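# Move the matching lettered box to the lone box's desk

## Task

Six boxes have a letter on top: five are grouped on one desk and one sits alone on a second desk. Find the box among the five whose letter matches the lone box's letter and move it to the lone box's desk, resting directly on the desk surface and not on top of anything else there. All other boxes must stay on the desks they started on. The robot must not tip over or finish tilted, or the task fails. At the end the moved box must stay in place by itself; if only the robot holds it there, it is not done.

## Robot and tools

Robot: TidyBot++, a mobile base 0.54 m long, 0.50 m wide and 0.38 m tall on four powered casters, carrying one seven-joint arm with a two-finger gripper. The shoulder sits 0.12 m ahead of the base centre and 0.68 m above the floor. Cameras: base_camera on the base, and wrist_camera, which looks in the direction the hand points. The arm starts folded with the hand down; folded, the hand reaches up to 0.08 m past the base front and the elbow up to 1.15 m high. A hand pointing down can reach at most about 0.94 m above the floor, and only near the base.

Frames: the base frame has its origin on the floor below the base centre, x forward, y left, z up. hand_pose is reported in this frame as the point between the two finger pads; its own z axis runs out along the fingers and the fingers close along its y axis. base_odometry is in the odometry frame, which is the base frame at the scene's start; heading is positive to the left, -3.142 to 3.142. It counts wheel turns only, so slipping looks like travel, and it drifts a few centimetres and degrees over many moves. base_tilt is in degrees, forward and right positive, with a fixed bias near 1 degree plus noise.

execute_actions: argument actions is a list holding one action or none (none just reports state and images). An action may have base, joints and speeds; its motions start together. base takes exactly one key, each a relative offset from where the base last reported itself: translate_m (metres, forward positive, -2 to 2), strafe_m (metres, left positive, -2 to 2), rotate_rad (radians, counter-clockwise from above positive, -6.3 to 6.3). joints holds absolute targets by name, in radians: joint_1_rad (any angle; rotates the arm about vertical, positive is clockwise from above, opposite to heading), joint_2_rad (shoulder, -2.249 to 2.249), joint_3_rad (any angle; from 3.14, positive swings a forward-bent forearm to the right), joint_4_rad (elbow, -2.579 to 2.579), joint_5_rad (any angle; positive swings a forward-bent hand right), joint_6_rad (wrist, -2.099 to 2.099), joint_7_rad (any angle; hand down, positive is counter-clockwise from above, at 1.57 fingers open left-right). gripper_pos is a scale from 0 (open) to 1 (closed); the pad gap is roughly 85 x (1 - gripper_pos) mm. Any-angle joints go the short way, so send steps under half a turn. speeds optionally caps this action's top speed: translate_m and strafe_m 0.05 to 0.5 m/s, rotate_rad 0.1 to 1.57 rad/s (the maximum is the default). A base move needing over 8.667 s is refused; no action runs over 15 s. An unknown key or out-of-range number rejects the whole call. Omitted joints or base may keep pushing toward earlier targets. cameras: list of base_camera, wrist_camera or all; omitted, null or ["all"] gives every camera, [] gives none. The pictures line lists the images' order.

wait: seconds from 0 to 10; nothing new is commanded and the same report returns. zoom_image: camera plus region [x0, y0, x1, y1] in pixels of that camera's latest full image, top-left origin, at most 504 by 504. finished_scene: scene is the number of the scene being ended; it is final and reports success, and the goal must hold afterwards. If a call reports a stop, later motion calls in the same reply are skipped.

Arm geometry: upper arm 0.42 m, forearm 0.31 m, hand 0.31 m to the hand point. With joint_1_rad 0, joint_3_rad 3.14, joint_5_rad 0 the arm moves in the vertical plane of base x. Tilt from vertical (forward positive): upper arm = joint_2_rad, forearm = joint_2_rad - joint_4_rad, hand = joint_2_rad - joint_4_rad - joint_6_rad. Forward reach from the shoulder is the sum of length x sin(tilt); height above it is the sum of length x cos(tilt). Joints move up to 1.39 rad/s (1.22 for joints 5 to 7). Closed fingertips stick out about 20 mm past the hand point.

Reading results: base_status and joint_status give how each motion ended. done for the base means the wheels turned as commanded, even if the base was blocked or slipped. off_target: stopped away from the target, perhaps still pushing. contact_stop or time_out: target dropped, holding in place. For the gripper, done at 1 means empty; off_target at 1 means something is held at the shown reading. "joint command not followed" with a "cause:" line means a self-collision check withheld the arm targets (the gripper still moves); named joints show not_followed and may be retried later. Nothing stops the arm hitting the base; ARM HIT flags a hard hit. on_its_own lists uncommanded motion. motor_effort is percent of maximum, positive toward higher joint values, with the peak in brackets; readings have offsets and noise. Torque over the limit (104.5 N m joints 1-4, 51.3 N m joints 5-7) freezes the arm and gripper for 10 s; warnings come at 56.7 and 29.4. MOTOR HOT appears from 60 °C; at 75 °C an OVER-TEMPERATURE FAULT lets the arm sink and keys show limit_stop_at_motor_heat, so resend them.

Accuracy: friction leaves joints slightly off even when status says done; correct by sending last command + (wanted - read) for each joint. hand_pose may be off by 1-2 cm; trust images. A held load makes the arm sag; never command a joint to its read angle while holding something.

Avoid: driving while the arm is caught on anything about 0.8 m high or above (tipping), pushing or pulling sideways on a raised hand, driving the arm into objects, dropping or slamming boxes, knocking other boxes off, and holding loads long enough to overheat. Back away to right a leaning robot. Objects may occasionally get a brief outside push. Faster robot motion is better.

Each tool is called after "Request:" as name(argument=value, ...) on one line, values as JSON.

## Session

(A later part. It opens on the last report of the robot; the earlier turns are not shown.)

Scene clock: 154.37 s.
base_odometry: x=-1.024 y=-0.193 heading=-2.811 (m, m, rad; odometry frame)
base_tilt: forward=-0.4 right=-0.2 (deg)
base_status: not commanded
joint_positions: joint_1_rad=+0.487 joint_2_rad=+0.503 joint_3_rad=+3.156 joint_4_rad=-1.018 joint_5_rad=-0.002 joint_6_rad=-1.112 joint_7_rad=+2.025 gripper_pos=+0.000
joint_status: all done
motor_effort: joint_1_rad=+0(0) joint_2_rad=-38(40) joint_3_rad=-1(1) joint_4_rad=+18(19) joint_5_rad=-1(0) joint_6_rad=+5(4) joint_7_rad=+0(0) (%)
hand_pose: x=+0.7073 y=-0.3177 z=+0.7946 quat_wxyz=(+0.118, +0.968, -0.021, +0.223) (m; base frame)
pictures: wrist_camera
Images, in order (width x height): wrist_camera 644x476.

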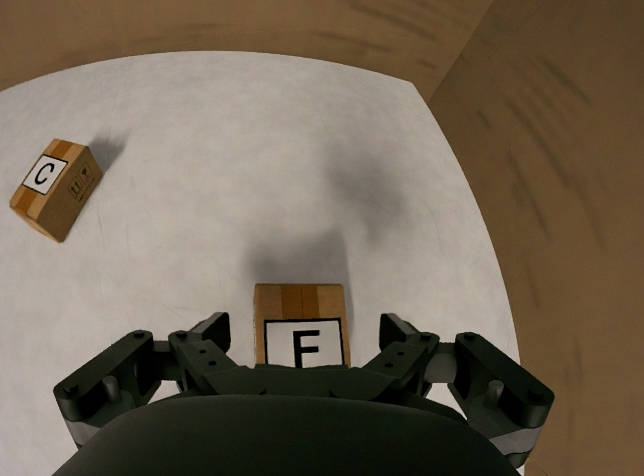

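Request:
execute_actions(actions=[{"joints":{"joint_2_rad":0.50,"joint_4_rad":-1.13,"joint_6_rad":-1.015}}], cameras=["wrist_camera"])

Scene clock: 159.93 s.
base_odometry: x=-1.024 y=-0.193 heading=-2.811 (m, m, rad; odometry frame)
base_tilt: forward=-0.4 right=-0.2 (deg)
base_status: not commanded
joint_positions: joint_1_rad=+0.487 joint_2_rad=+0.503 joint_3_rad=+3.156 joint_4_rad=-1.113 joint_5_rad=-0.002 joint_6_rad=-1.040 joint_7_rad=+2.025 gripper_pos=+0.000
joint_status: all done
motor_effort: joint_1_rad=+1(0) joint_2_rad=-38(40) joint_3_rad=-1(1) joint_4_rad=+18(20) joint_5_rad=-1(1) joint_6_rad=+3(4) joint_7_rad=+0(1) (%)
hand_pose: x=+0.7015 y=-0.3148 z=+0.7610 quat_wxyz=(+0.112, +0.970, -0.021, +0.212) (m; base frame)
pictures: wrist_camera
Images, in order (width x height): wrist_camera 644x476.

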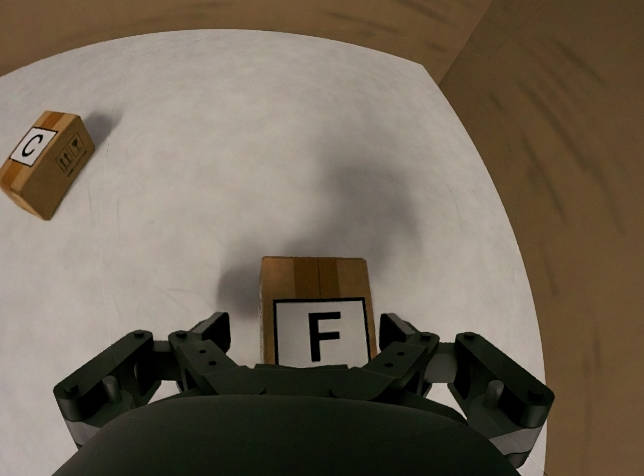

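Request:
execute_actions(actions=[{"joints":{"joint_1_rad":0.517}}], cameras=["wrist_camera"])

Scene clock: 163.70 s.
base_odometry: x=-1.024 y=-0.193 heading=-2.811 (m, m, rad; odometry frame)
base_tilt: forward=-0.4 right=-0.2 (deg)
base_status: not commanded
joint_positions: joint_1_rad=+0.507 joint_2_rad=+0.503 joint_3_rad=+3.156 joint_4_rad=-1.113 joint_5_rad=-0.002 joint_6_rad=-1.040 joint_7_rad=+2.025 gripper_pos=+0.000
joint_status: all done
motor_effort: joint_1_rad=+0(2) joint_2_rad=-38(38) joint_3_rad=-1(2) joint_4_rad=+18(18) joint_5_rad=+0(0) joint_6_rad=+3(4) joint_7_rad=+0(1) (%)
hand_pose: x=+0.6949 y=-0.3267 z=+0.7610 quat_wxyz=(+0.115, +0.970, -0.031, +0.211) (m; base frame)
pictures: wrist_camera
Images, in order (width x height): wrist_camera 644x476.

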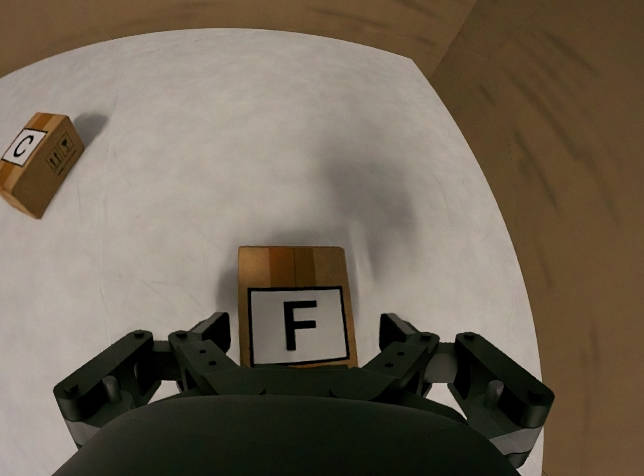

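Request:
execute_actions(actions=[{"joints":{"joint_4_rad":-1.205,"joint_6_rad":-0.945}}], cameras=["wrist_camera"])

Scene clock: 166.13 s.
base_odometry: x=-1.024 y=-0.193 heading=-2.811 (m, m, rad; odometry frame)
base_tilt: forward=-0.4 right=-0.2 (deg)
base_status: not commanded
joint_positions: joint_1_rad=+0.507 joint_2_rad=+0.501 joint_3_rad=+3.156 joint_4_rad=-1.184 joint_5_rad=-0.002 joint_6_rad=-0.966 joint_7_rad=+2.025 gripper_pos=+0.000
joint_status: all done
motor_effort: joint_1_rad=+0(1) joint_2_rad=-37(40) joint_3_rad=-1(2) joint_4_rad=+17(18) joint_5_rad=+1(0) joint_6_rad=+3(4) joint_7_rad=+0(0) (%)
hand_pose: x=+0.6941 y=-0.3265 z=+0.7402 quat_wxyz=(+0.116, +0.970, -0.031, +0.213) (m; base frame)
pictures: wrist_camera
Images, in order (width x height): wrist_camera 644x476.

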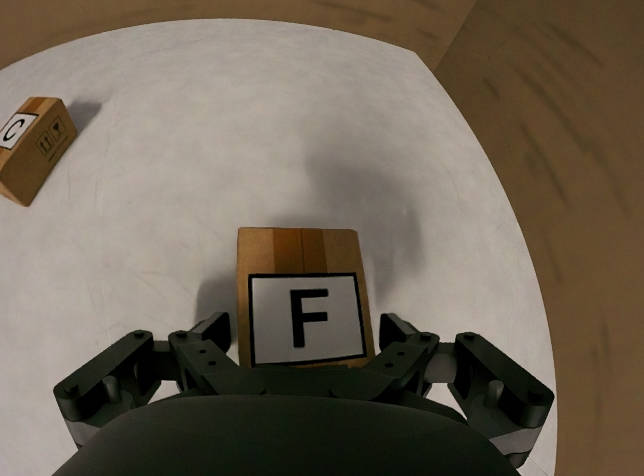

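Request:
execute_actions(actions=[{"joints":{"gripper_pos":1.0}}], cameras=["wrist_camera"])

Scene clock: 169.17 s.
base_odometry: x=-1.024 y=-0.193 heading=-2.811 (m, m, rad; odometry frame)
base_tilt: forward=-0.4 right=-0.2 (deg)
base_status: not commanded
joint_positions: joint_1_rad=+0.507 joint_2_rad=+0.493 joint_3_rad=+3.156 joint_4_rad=-1.186 joint_5_rad=-0.002 joint_6_rad=-0.963 joint_7_rad=+2.025 gripper_pos=+0.277
joint_status: gripper_pos off_target (ended at +0.277, target +1.000)
motor_effort: joint_1_rad=+0(1) joint_2_rad=-37(39) joint_3_rad=-1(0) joint_4_rad=+18(19) joint_5_rad=+0(1) joint_6_rad=+3(4) joint_7_rad=+0(0) (%)
hand_pose: x=+0.6937 y=-0.3263 z=+0.7455 quat_wxyz=(+0.118, +0.968, -0.031, +0.218) (m; base frame)
pictures: wrist_camera
Images, in order (width x height): wrist_camera 644x476.

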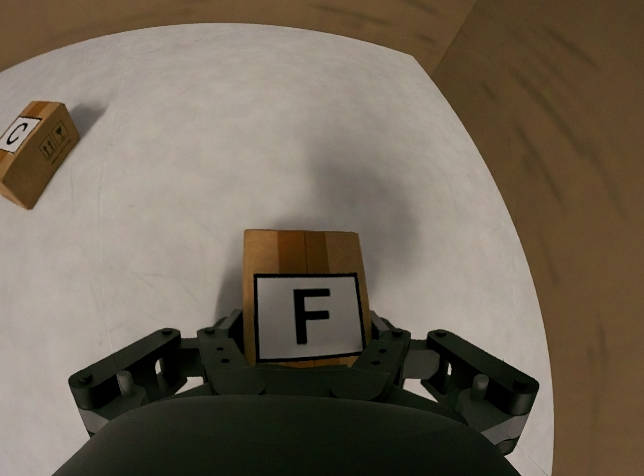

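Request:
execute_actions(actions=[{"joints":{"joint_2_rad":0.35,"joint_4_rad":-0.9,"joint_6_rad":-1.35}}], cameras=["wrist_camera"])

Request:
execute_actions(actions=[{"base":{"translate_m":-0.3},"joints":{"joint_1_rad":0.0,"joint_2_rad":-0.6,"joint_4_rad":-1.0,"joint_6_rad":-1.7}}], cameras=["wrist_camera"])

Scene clock: 175.53 s.
base_odometry: x=-1.024 y=-0.193 heading=-2.811 (m, m, rad; odometry frame)
base_tilt: forward=-0.4 right=-0.2 (deg)
base_status: not commanded
joint_positions: joint_1_rad=+0.507 joint_2_rad=+0.351 joint_3_rad=+3.156 joint_4_rad=-0.916 joint_5_rad=-0.002 joint_6_rad=-1.330 joint_7_rad=+2.025 gripper_pos=+0.277
joint_status: all done
motor_effort: joint_1_rad=+0(0) joint_2_rad=-34(43) joint_3_rad=-1(1) joint_4_rad=+19(21) joint_5_rad=+0(0) joint_6_rad=+5(4) joint_7_rad=+0(0) (%)
hand_pose: x=+0.6463 y=-0.2989 z=+0.9045 quat_wxyz=(+0.127, +0.963, -0.031, +0.237) (m; base frame)
pictures: wrist_camera
Images, in order (width x height): wrist_camera 644x476.

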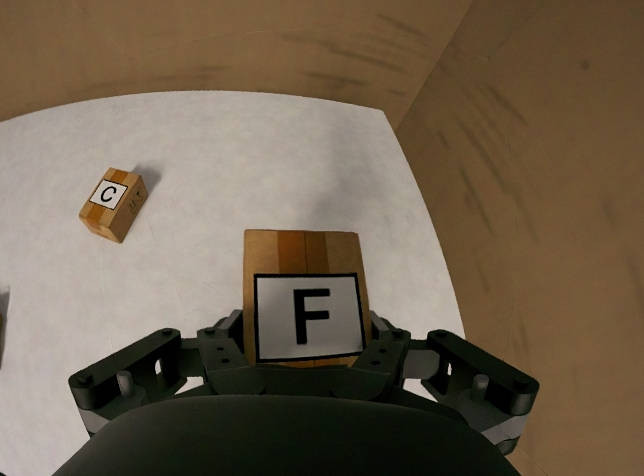

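Scene clock: 177.83 s.
base_odometry: x=-0.740 y=-0.095 heading=-2.811 (m, m, rad; odometry frame)
base_tilt: forward=-0.4 right=-0.2 (deg)
base_status: done
joint_positions: joint_1_rad=+0.014 joint_2_rad=-0.598 joint_3_rad=+3.156 joint_4_rad=-0.980 joint_5_rad=-0.002 joint_6_rad=-1.682 joint_7_rad=+2.025 gripper_pos=+0.277
joint_status: all done
motor_effort: joint_1_rad=+0(1) joint_2_rad=+9(39) joint_3_rad=-1(1) joint_4_rad=+11(20) joint_5_rad=+0(1) joint_6_rad=+8(8) joint_7_rad=+0(1) (%)
hand_pose: x=+0.2735 y=-0.0058 z=+1.1741 quat_wxyz=(+0.118, +0.839, +0.181, +0.500) (m; base frame)
pictures: wrist_camera
Images, in order (width x height): wrist_camera 644x476.

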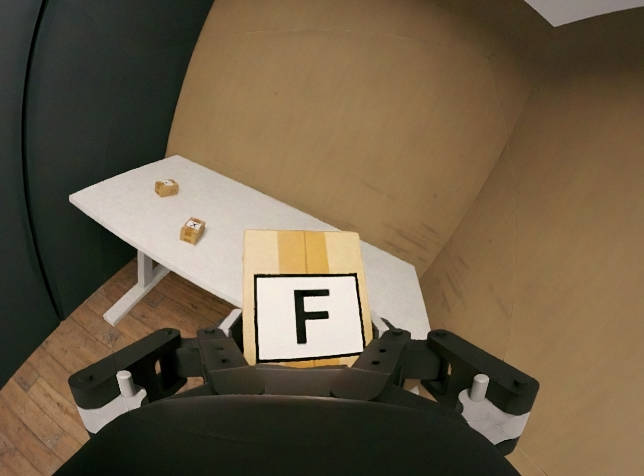

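Request:
execute_actions(actions=[{"base":{"strafe_m":0.15},"joints":{"joint_7_rad":1.57}}], cameras=[])

Request:
execute_actions(actions=[{"base":{"translate_m":-1.27}}], cameras=[])

Request:
execute_actions(actions=[{"base":{"rotate_rad":1.57}}], cameras=[])

Request:
execute_actions(actions=[{"base":{"strafe_m":0.57}}])

Scene clock: 184.43 s.
base_odometry: x=-0.691 y=-0.237 heading=-2.811 (m, m, rad; odometry frame)
base_tilt: forward=-0.4 right=-0.2 (deg)
base_status: done
joint_positions: joint_1_rad=+0.011 joint_2_rad=-0.598 joint_3_rad=+3.155 joint_4_rad=-0.980 joint_5_rad=-0.002 joint_6_rad=-1.682 joint_7_rad=+1.585 gripper_pos=+0.277
joint_status: all done
motor_effort: joint_1_rad=+0(1) joint_2_rad=+9(11) joint_3_rad=+0(2) joint_4_rad=+11(12) joint_5_rad=+0(1) joint_6_rad=+8(8) joint_7_rad=+0(0) (%)
hand_pose: x=+0.2736 y=-0.0054 z=+1.1740 quat_wxyz=(+0.005, +0.858, -0.005, +0.513) (m; base frame)
pictures: none
No camera images: the call's "cameras" was empty. Leave "cameras" out to get every camera's image.

Scene clock: 188.33 s.
base_odometry: x=+0.510 y=+0.175 heading=-2.811 (m, m, rad; odometry frame)
base_tilt: forward=-0.4 right=-0.2 (deg)
base_status: done
joint_positions: joint_1_rad=+0.011 joint_2_rad=-0.601 joint_3_rad=+3.155 joint_4_rad=-0.984 joint_5_rad=-0.002 joint_6_rad=-1.682 joint_7_rad=+1.585 gripper_pos=+0.277
joint_status: not commanded
motor_effort: joint_1_rad=+0(0) joint_2_rad=+10(13) joint_3_rad=-1(0) joint_4_rad=+11(13) joint_5_rad=-1(0) joint_6_rad=+7(8) joint_7_rad=+0(1) (%)
hand_pose: x=+0.2726 y=-0.0054 z=+1.1728 quat_wxyz=(+0.005, +0.859, -0.005, +0.513) (m; base frame)
pictures: none
No camera images: the call's "cameras" was empty. Leave "cameras" out to get every camera's image.

Scene clock: 190.63 s.
base_odometry: x=+0.510 y=+0.175 heading=-1.241 (m, m, rad; odometry frame)
base_tilt: forward=-0.4 right=-0.2 (deg)
base_status: done
joint_positions: joint_1_rad=+0.011 joint_2_rad=-0.601 joint_3_rad=+3.155 joint_4_rad=-0.984 joint_5_rad=-0.002 joint_6_rad=-1.682 joint_7_rad=+1.585 gripper_pos=+0.277
joint_status: not commanded
motor_effort: joint_1_rad=+0(0) joint_2_rad=+10(11) joint_3_rad=+0(0) joint_4_rad=+11(12) joint_5_rad=+0(1) joint_6_rad=+7(8) joint_7_rad=+0(0) (%)
hand_pose: x=+0.2726 y=-0.0054 z=+1.1728 quat_wxyz=(+0.005, +0.859, -0.005, +0.513) (m; base frame)
pictures: none
No camera images: the call's "cameras" was empty. Leave "cameras" out to get every camera's image.

Scene clock: 193.13 s.
base_odometry: x=+1.049 y=+0.360 heading=-1.241 (m, m, rad; odometry frame)
base_tilt: forward=-0.4 right=-0.2 (deg)
base_status: done
joint_positions: joint_1_rad=+0.010 joint_2_rad=-0.601 joint_3_rad=+3.155 joint_4_rad=-0.984 joint_5_rad=-0.002 joint_6_rad=-1.682 joint_7_rad=+1.585 gripper_pos=+0.277
joint_status: not commanded
motor_effort: joint_1_rad=+0(1) joint_2_rad=+9(11) joint_3_rad=+0(3) joint_4_rad=+11(11) joint_5_rad=+0(2) joint_6_rad=+8(8) joint_7_rad=+0(1) (%)
hand_pose: x=+0.2726 y=-0.0052 z=+1.1728 quat_wxyz=(+0.005, +0.859, -0.005, +0.513) (m; base frame)
pictures: base_camera, wrist_camera
Images, in order (width x height): base_camera 644x364, wrist_camera 644x476.

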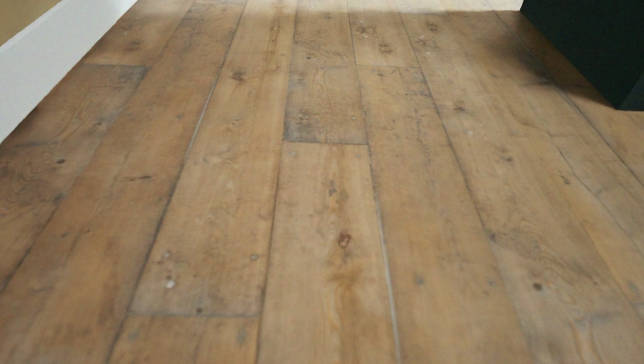

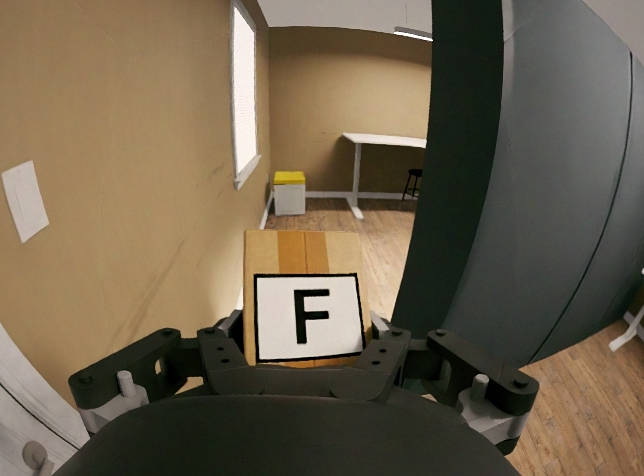

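Request:
execute_actions(actions=[{"base":{"translate_m":2.0}}], cameras=["base_camera"])

Request:
execute_actions(actions=[{"base":{"translate_m":0.15}}], cameras=[])

Request:
execute_actions(actions=[{"base":{"rotate_rad":-1.57}}])

Scene clock: 202.33 s.
base_odometry: x=+1.698 y=-1.532 heading=-1.240 (m, m, rad; odometry frame)
base_tilt: forward=-0.4 right=-0.2 (deg)
base_status: done
joint_positions: joint_1_rad=+0.010 joint_2_rad=-0.595 joint_3_rad=+3.155 joint_4_rad=-0.985 joint_5_rad=-0.002 joint_6_rad=-1.683 joint_7_rad=+1.585 gripper_pos=+0.277
joint_status: not commanded
motor_effort: joint_1_rad=+0(1) joint_2_rad=+9(14) joint_3_rad=+0(0) joint_4_rad=+11(12) joint_5_rad=-1(1) joint_6_rad=+8(8) joint_7_rad=+0(0) (%)
hand_pose: x=+0.2755 y=-0.0052 z=+1.1713 quat_wxyz=(+0.005, +0.860, -0.005, +0.509) (m; base frame)
pictures: base_camera
Images, in order (width x height): base_camera 644x364.

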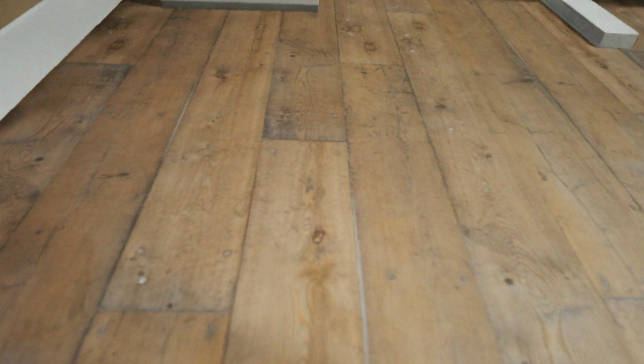

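Scene clock: 203.80 s.
base_odometry: x=+1.747 y=-1.674 heading=-1.240 (m, m, rad; odometry frame)
base_tilt: forward=-0.4 right=-0.2 (deg)
base_status: done
joint_positions: joint_1_rad=+0.010 joint_2_rad=-0.591 joint_3_rad=+3.155 joint_4_rad=-0.987 joint_5_rad=-0.002 joint_6_rad=-1.683 joint_7_rad=+1.585 gripper_pos=+0.277
joint_status: not commanded
motor_effort: joint_1_rad=+0(0) joint_2_rad=+10(13) joint_3_rad=+0(0) joint_4_rad=+11(13) joint_5_rad=-1(0) joint_6_rad=+8(8) joint_7_rad=+0(0) (%)
hand_pose: x=+0.2779 y=-0.0053 z=+1.1698 quat_wxyz=(+0.005, +0.862, -0.005, +0.507) (m; base frame)
pictures: none
No camera images: the call's "cameras" was empty. Leave "cameras" out to get every camera's image.

Scene clock: 206.10 s.
base_odometry: x=+1.747 y=-1.674 heading=-2.810 (m, m, rad; odometry frame)
base_tilt: forward=-0.4 right=-0.2 (deg)
base_status: done
joint_positions: joint_1_rad=+0.010 joint_2_rad=-0.591 joint_3_rad=+3.155 joint_4_rad=-0.987 joint_5_rad=-0.002 joint_6_rad=-1.683 joint_7_rad=+1.585 gripper_pos=+0.277
joint_status: not commanded
motor_effort: joint_1_rad=+0(1) joint_2_rad=+9(9) joint_3_rad=-1(1) joint_4_rad=+11(12) joint_5_rad=+0(0) joint_6_rad=+8(8) joint_7_rad=-1(0) (%)
hand_pose: x=+0.2779 y=-0.0053 z=+1.1698 quat_wxyz=(+0.005, +0.862, -0.005, +0.507) (m; base frame)
pictures: base_camera, wrist_camera
Images, in order (width x height): base_camera 644x364, wrist_camera 644x476.

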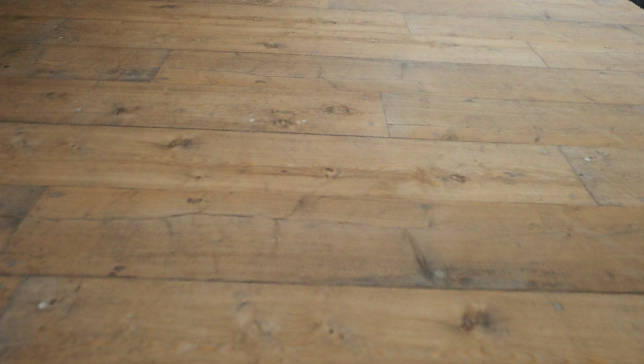

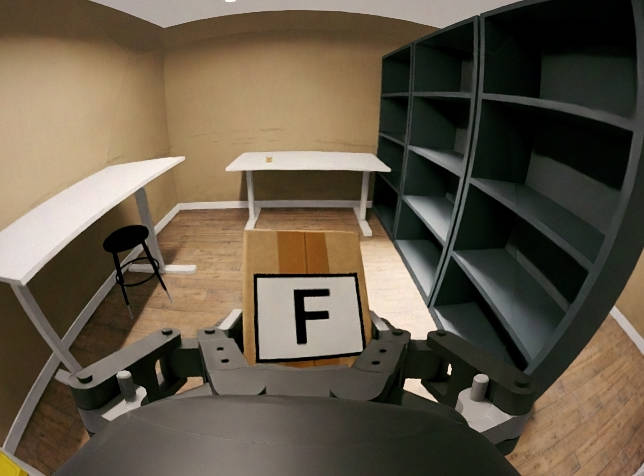

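Request:
execute_actions(actions=[{"base":{"translate_m":1.85},"joints":{"joint_2_rad":-0.3,"joint_4_rad":-0.9,"joint_6_rad":-1.8}}])

Scene clock: 213.03 s.
base_odometry: x=-0.002 y=-2.275 heading=-2.810 (m, m, rad; odometry frame)
base_tilt: forward=-0.4 right=-0.2 (deg)
base_status: done
joint_positions: joint_1_rad=+0.010 joint_2_rad=-0.292 joint_3_rad=+3.155 joint_4_rad=-0.928 joint_5_rad=-0.002 joint_6_rad=-1.779 joint_7_rad=+1.585 gripper_pos=+0.277
joint_status: all done
motor_effort: joint_1_rad=+0(0) joint_2_rad=-3(14) joint_3_rad=-1(0) joint_4_rad=+14(14) joint_5_rad=-1(0) joint_6_rad=+6(8) joint_7_rad=+0(0) (%)
hand_pose: x=+0.3916 y=-0.0062 z=+1.1049 quat_wxyz=(+0.004, +0.935, -0.005, +0.355) (m; base frame)
pictures: base_camera, wrist_camera
Images, in order (width x height): base_camera 644x364, wrist_camera 644x476.

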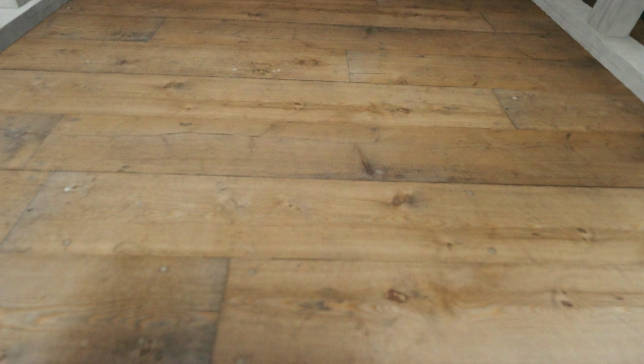

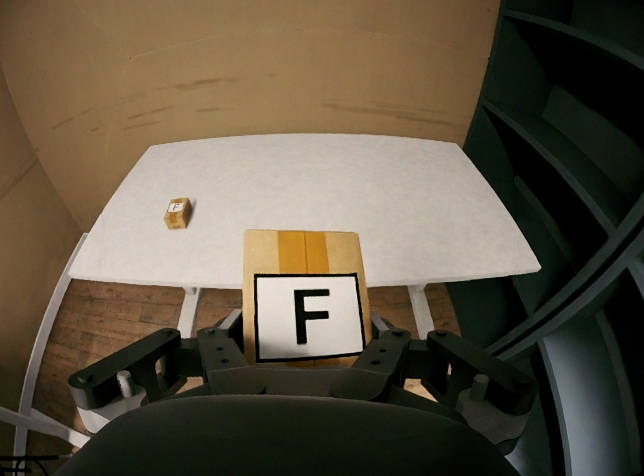

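Request:
execute_actions(actions=[{"base":{"translate_m":0.2},"joints":{"joint_2_rad":0.0,"joint_4_rad":-0.8,"joint_6_rad":-1.8,"joint_7_rad":2.04},"speeds":{"translate_m":0.3}}], cameras=["base_camera"])

Request:
execute_actions(actions=[{"joints":{"joint_2_rad":0.42,"joint_4_rad":-0.85,"joint_6_rad":-1.35}}], cameras=["wrist_camera"])

Scene clock: 218.60 s.
base_odometry: x=-0.192 y=-2.340 heading=-2.811 (m, m, rad; odometry frame)
base_tilt: forward=-0.4 right=-0.2 (deg)
base_status: done
joint_positions: joint_1_rad=+0.010 joint_2_rad=+0.009 joint_3_rad=+3.155 joint_4_rad=-0.826 joint_5_rad=-0.002 joint_6_rad=-1.783 joint_7_rad=+2.006 gripper_pos=+0.277
joint_status: all done
motor_effort: joint_1_rad=+0(0) joint_2_rad=-16(26) joint_3_rad=-1(1) joint_4_rad=+15(17) joint_5_rad=+0(1) joint_6_rad=+5(7) joint_7_rad=-1(0) (%)
hand_pose: x=+0.5115 y=-0.0075 z=+1.0438 quat_wxyz=(+0.058, +0.946, +0.198, +0.252) (m; base frame)
pictures: base_camera
Images, in order (width x height): base_camera 644x364.

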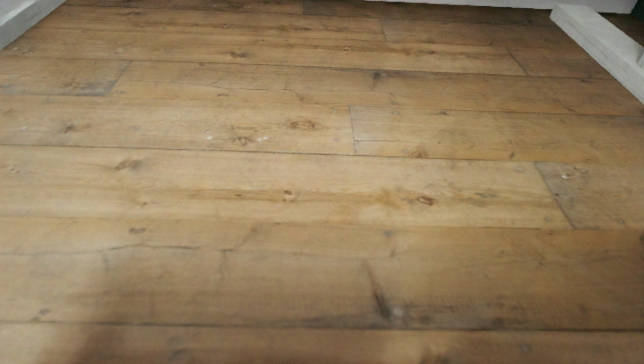

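Scene clock: 220.50 s.
base_odometry: x=-0.192 y=-2.340 heading=-2.811 (m, m, rad; odometry frame)
base_tilt: forward=-0.4 right=-0.2 (deg)
base_status: not commanded
joint_positions: joint_1_rad=+0.010 joint_2_rad=+0.433 joint_3_rad=+3.155 joint_4_rad=-0.843 joint_5_rad=-0.002 joint_6_rad=-1.376 joint_7_rad=+2.006 gripper_pos=+0.277
joint_status: all done
motor_effort: joint_1_rad=+0(0) joint_2_rad=-36(42) joint_3_rad=-1(1) joint_4_rad=+18(20) joint_5_rad=+0(1) joint_6_rad=+5(5) joint_7_rad=-1(0) (%)
hand_pose: x=+0.7429 y=-0.0112 z=+0.8807 quat_wxyz=(+0.057, +0.949, +0.199, +0.236) (m; base frame)
pictures: wrist_camera
Images, in order (width x height): wrist_camera 644x476.

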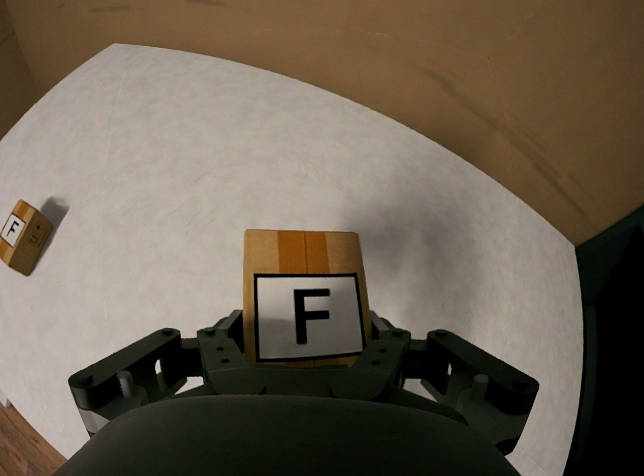

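Request:
execute_actions(actions=[{"joints":{"joint_4_rad":-1.11,"joint_6_rad":-1.1}}], cameras=["wrist_camera"])

Scene clock: 223.93 s.
base_odometry: x=-0.192 y=-2.340 heading=-2.811 (m, m, rad; odometry frame)
base_tilt: forward=-0.4 right=-0.2 (deg)
base_status: not commanded
joint_positions: joint_1_rad=+0.010 joint_2_rad=+0.432 joint_3_rad=+3.155 joint_4_rad=-1.096 joint_5_rad=-0.002 joint_6_rad=-1.127 joint_7_rad=+2.006 gripper_pos=+0.277
joint_status: all done
motor_effort: joint_1_rad=+0(0) joint_2_rad=-37(39) joint_3_rad=-1(1) joint_4_rad=+19(20) joint_5_rad=-1(0) joint_6_rad=+4(4) joint_7_rad=+0(1) (%)
hand_pose: x=+0.7547 y=-0.0120 z=+0.8022 quat_wxyz=(+0.056, +0.950, +0.199, +0.234) (m; base frame)
pictures: wrist_camera
Images, in order (width x height): wrist_camera 644x476.

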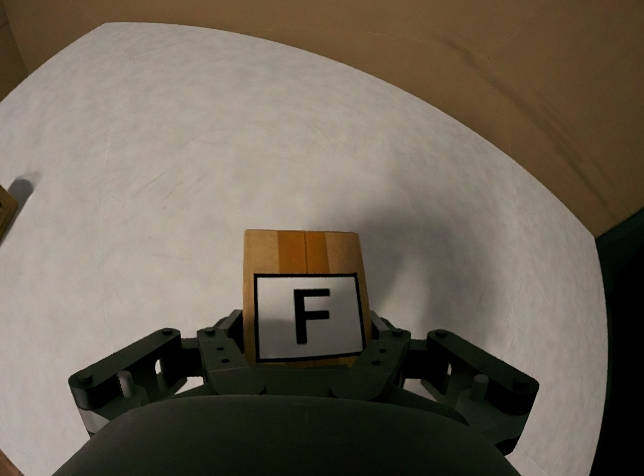

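Request:
execute_actions(actions=[{"joints":{"joint_4_rad":-1.21,"joint_6_rad":-1.0}}], cameras=["wrist_camera"])

Scene clock: 226.77 s.
base_odometry: x=-0.192 y=-2.340 heading=-2.811 (m, m, rad; odometry frame)
base_tilt: forward=-0.4 right=-0.2 (deg)
base_status: not commanded
joint_positions: joint_1_rad=+0.010 joint_2_rad=+0.432 joint_3_rad=+3.155 joint_4_rad=-1.198 joint_5_rad=-0.002 joint_6_rad=-1.028 joint_7_rad=+2.006 gripper_pos=+0.277
joint_status: all done
motor_effort: joint_1_rad=+0(0) joint_2_rad=-37(39) joint_3_rad=-1(1) joint_4_rad=+19(20) joint_5_rad=-1(1) joint_6_rad=+4(4) joint_7_rad=+0(0) (%)
hand_pose: x=+0.7536 y=-0.0122 z=+0.7697 quat_wxyz=(+0.056, +0.950, +0.199, +0.233) (m; base frame)
pictures: wrist_camera
Images, in order (width x height): wrist_camera 644x476.

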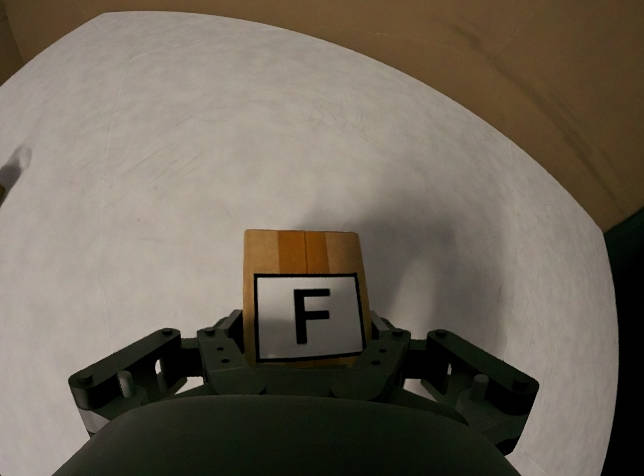

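Request:
execute_actions(actions=[{"joints":{"joint_4_rad":-1.275,"joint_6_rad":-0.935}}], cameras=["wrist_camera"])

Scene clock: 229.47 s.
base_odometry: x=-0.192 y=-2.340 heading=-2.811 (m, m, rad; odometry frame)
base_tilt: forward=-0.4 right=-0.2 (deg)
base_status: not commanded
joint_positions: joint_1_rad=+0.010 joint_2_rad=+0.432 joint_3_rad=+3.155 joint_4_rad=-1.263 joint_5_rad=-0.002 joint_6_rad=-0.963 joint_7_rad=+2.006 gripper_pos=+0.277
joint_status: all done
motor_effort: joint_1_rad=+0(0) joint_2_rad=-37(38) joint_3_rad=-1(1) joint_4_rad=+19(20) joint_5_rad=+0(1) joint_6_rad=+4(5) joint_7_rad=-1(0) (%)
hand_pose: x=+0.7521 y=-0.0123 z=+0.7498 quat_wxyz=(+0.056, +0.950, +0.199, +0.233) (m; base frame)
pictures: wrist_camera
Images, in order (width x height): wrist_camera 644x476.

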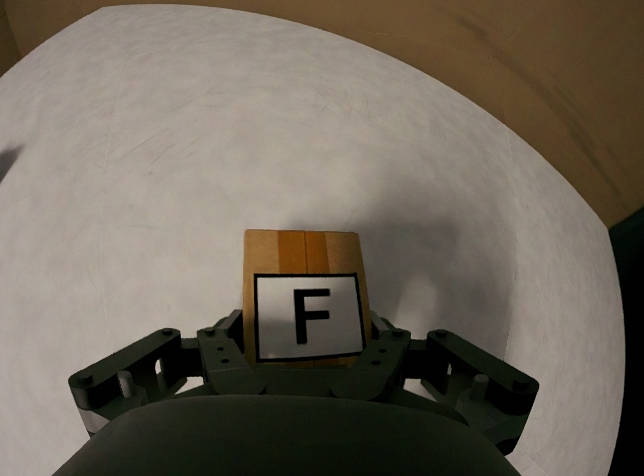

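Request:
execute_actions(actions=[{"joints":{"joint_4_rad":-1.32,"joint_6_rad":-0.89}}], cameras=["wrist_camera"])

Scene clock: 232.30 s.
base_odometry: x=-0.192 y=-2.340 heading=-2.811 (m, m, rad; odometry frame)
base_tilt: forward=-0.4 right=-0.2 (deg)
base_status: not commanded
joint_positions: joint_1_rad=+0.010 joint_2_rad=+0.426 joint_3_rad=+3.155 joint_4_rad=-1.296 joint_5_rad=-0.002 joint_6_rad=-0.915 joint_7_rad=+2.006 gripper_pos=+0.277
joint_status: all done
motor_effort: joint_1_rad=+0(0) joint_2_rad=-35(37) joint_3_rad=-1(1) joint_4_rad=+18(19) joint_5_rad=-1(1) joint_6_rad=+4(4) joint_7_rad=+0(0) (%)
hand_pose: x=+0.7544 y=-0.0124 z=+0.7451 quat_wxyz=(+0.059, +0.948, +0.198, +0.243) (m; base frame)
pictures: wrist_camera
Images, in order (width x height): wrist_camera 644x476.

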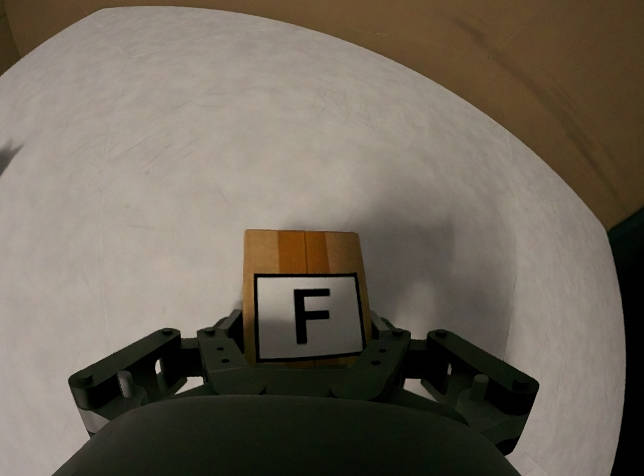

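The box has touched down at the same height where I picked it up, so I'm releasing it.

Request:
execute_actions(actions=[{"joints":{"gripper_pos":0.0}}], cameras=["wrist_camera"])

Request:
execute_actions(actions=[{"joints":{"joint_2_rad":0.3,"joint_4_rad":-0.95,"joint_6_rad":-1.35}}], cameras=["wrist_camera"])

Request:
execute_actions(actions=[{"joints":{"joint_2_rad":-0.2,"joint_4_rad":-0.9,"joint_6_rad":-1.85,"joint_7_rad":1.57}}], cameras=["wrist_camera"])

Scene clock: 238.23 s.
base_odometry: x=-0.192 y=-2.340 heading=-2.811 (m, m, rad; odometry frame)
base_tilt: forward=-0.4 right=-0.2 (deg)
base_status: not commanded
joint_positions: joint_1_rad=+0.010 joint_2_rad=+0.426 joint_3_rad=+3.155 joint_4_rad=-1.298 joint_5_rad=-0.002 joint_6_rad=-0.915 joint_7_rad=+2.006 gripper_pos=+0.000
joint_status: all done
motor_effort: joint_1_rad=+0(0) joint_2_rad=-35(38) joint_3_rad=-1(1) joint_4_rad=+18(19) joint_5_rad=+0(0) joint_6_rad=+3(4) joint_7_rad=+0(0) (%)
hand_pose: x=+0.7538 y=-0.0124 z=+0.7442 quat_wxyz=(+0.058, +0.948, +0.198, +0.242) (m; base frame)
pictures: wrist_camera
Images, in order (width x height): wrist_camera 644x476.

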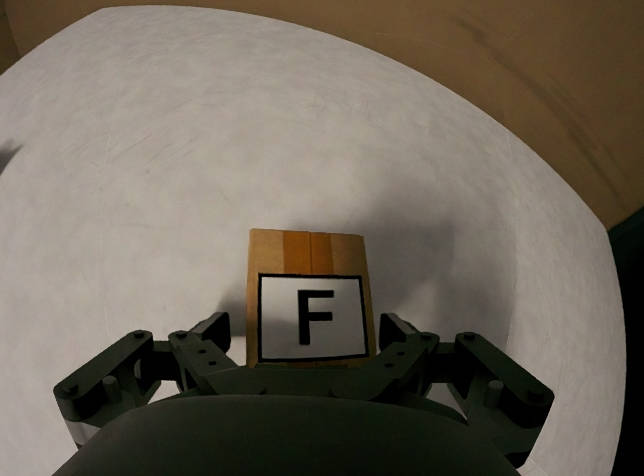

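Scene clock: 239.73 s.
base_odometry: x=-0.192 y=-2.340 heading=-2.811 (m, m, rad; odometry frame)
base_tilt: forward=-0.4 right=-0.2 (deg)
base_status: not commanded
joint_positions: joint_1_rad=+0.010 joint_2_rad=+0.297 joint_3_rad=+3.155 joint_4_rad=-0.965 joint_5_rad=-0.002 joint_6_rad=-1.327 joint_7_rad=+2.006 gripper_pos=+0.000
joint_status: all done
motor_effort: joint_1_rad=+0(0) joint_2_rad=-30(39) joint_3_rad=-1(1) joint_4_rad=+18(20) joint_5_rad=+0(1) joint_6_rad=+4(4) joint_7_rad=+0(0) (%)
hand_pose: x=+0.7052 y=-0.0110 z=+0.9144 quat_wxyz=(+0.063, +0.942, +0.197, +0.265) (m; base frame)
pictures: wrist_camera
Images, in order (width x height): wrist_camera 644x476.

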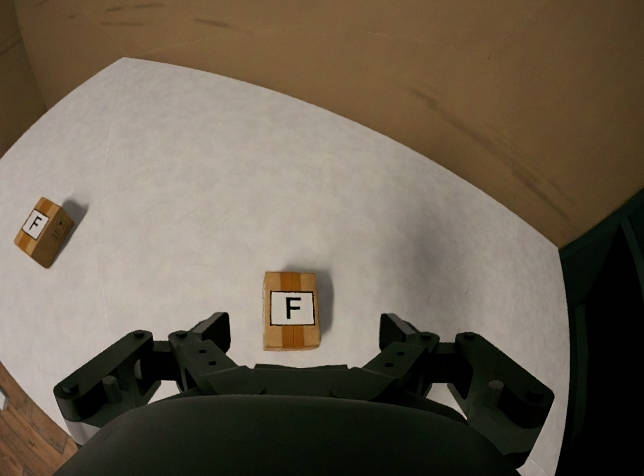

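Scene clock: 241.60 s.
base_odometry: x=-0.192 y=-2.340 heading=-2.811 (m, m, rad; odometry frame)
base_tilt: forward=-0.4 right=-0.2 (deg)
base_status: not commanded
joint_positions: joint_1_rad=+0.010 joint_2_rad=-0.206 joint_3_rad=+3.155 joint_4_rad=-0.917 joint_5_rad=-0.002 joint_6_rad=-1.829 joint_7_rad=+1.606 gripper_pos=+0.000
joint_status: all done
motor_effort: joint_1_rad=+0(0) joint_2_rad=-7(33) joint_3_rad=-1(1) joint_4_rad=+13(19) joint_5_rad=-1(0) joint_6_rad=+5(5) joint_7_rad=+0(0) (%)
hand_pose: x=+0.4144 y=-0.0062 z=+1.0751 quat_wxyz=(+0.007, +0.955, +0.005, +0.296) (m; base frame)
pictures: wrist_camera
Images, in order (width x height): wrist_camera 644x476.

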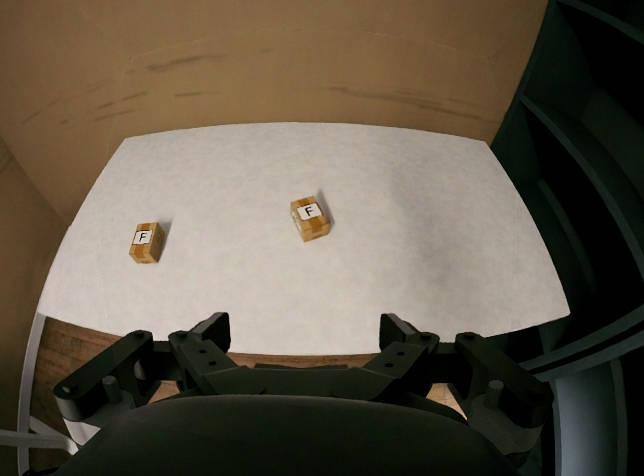

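Request:
finished_scene(scene=2)

The scene is finished: the task was done.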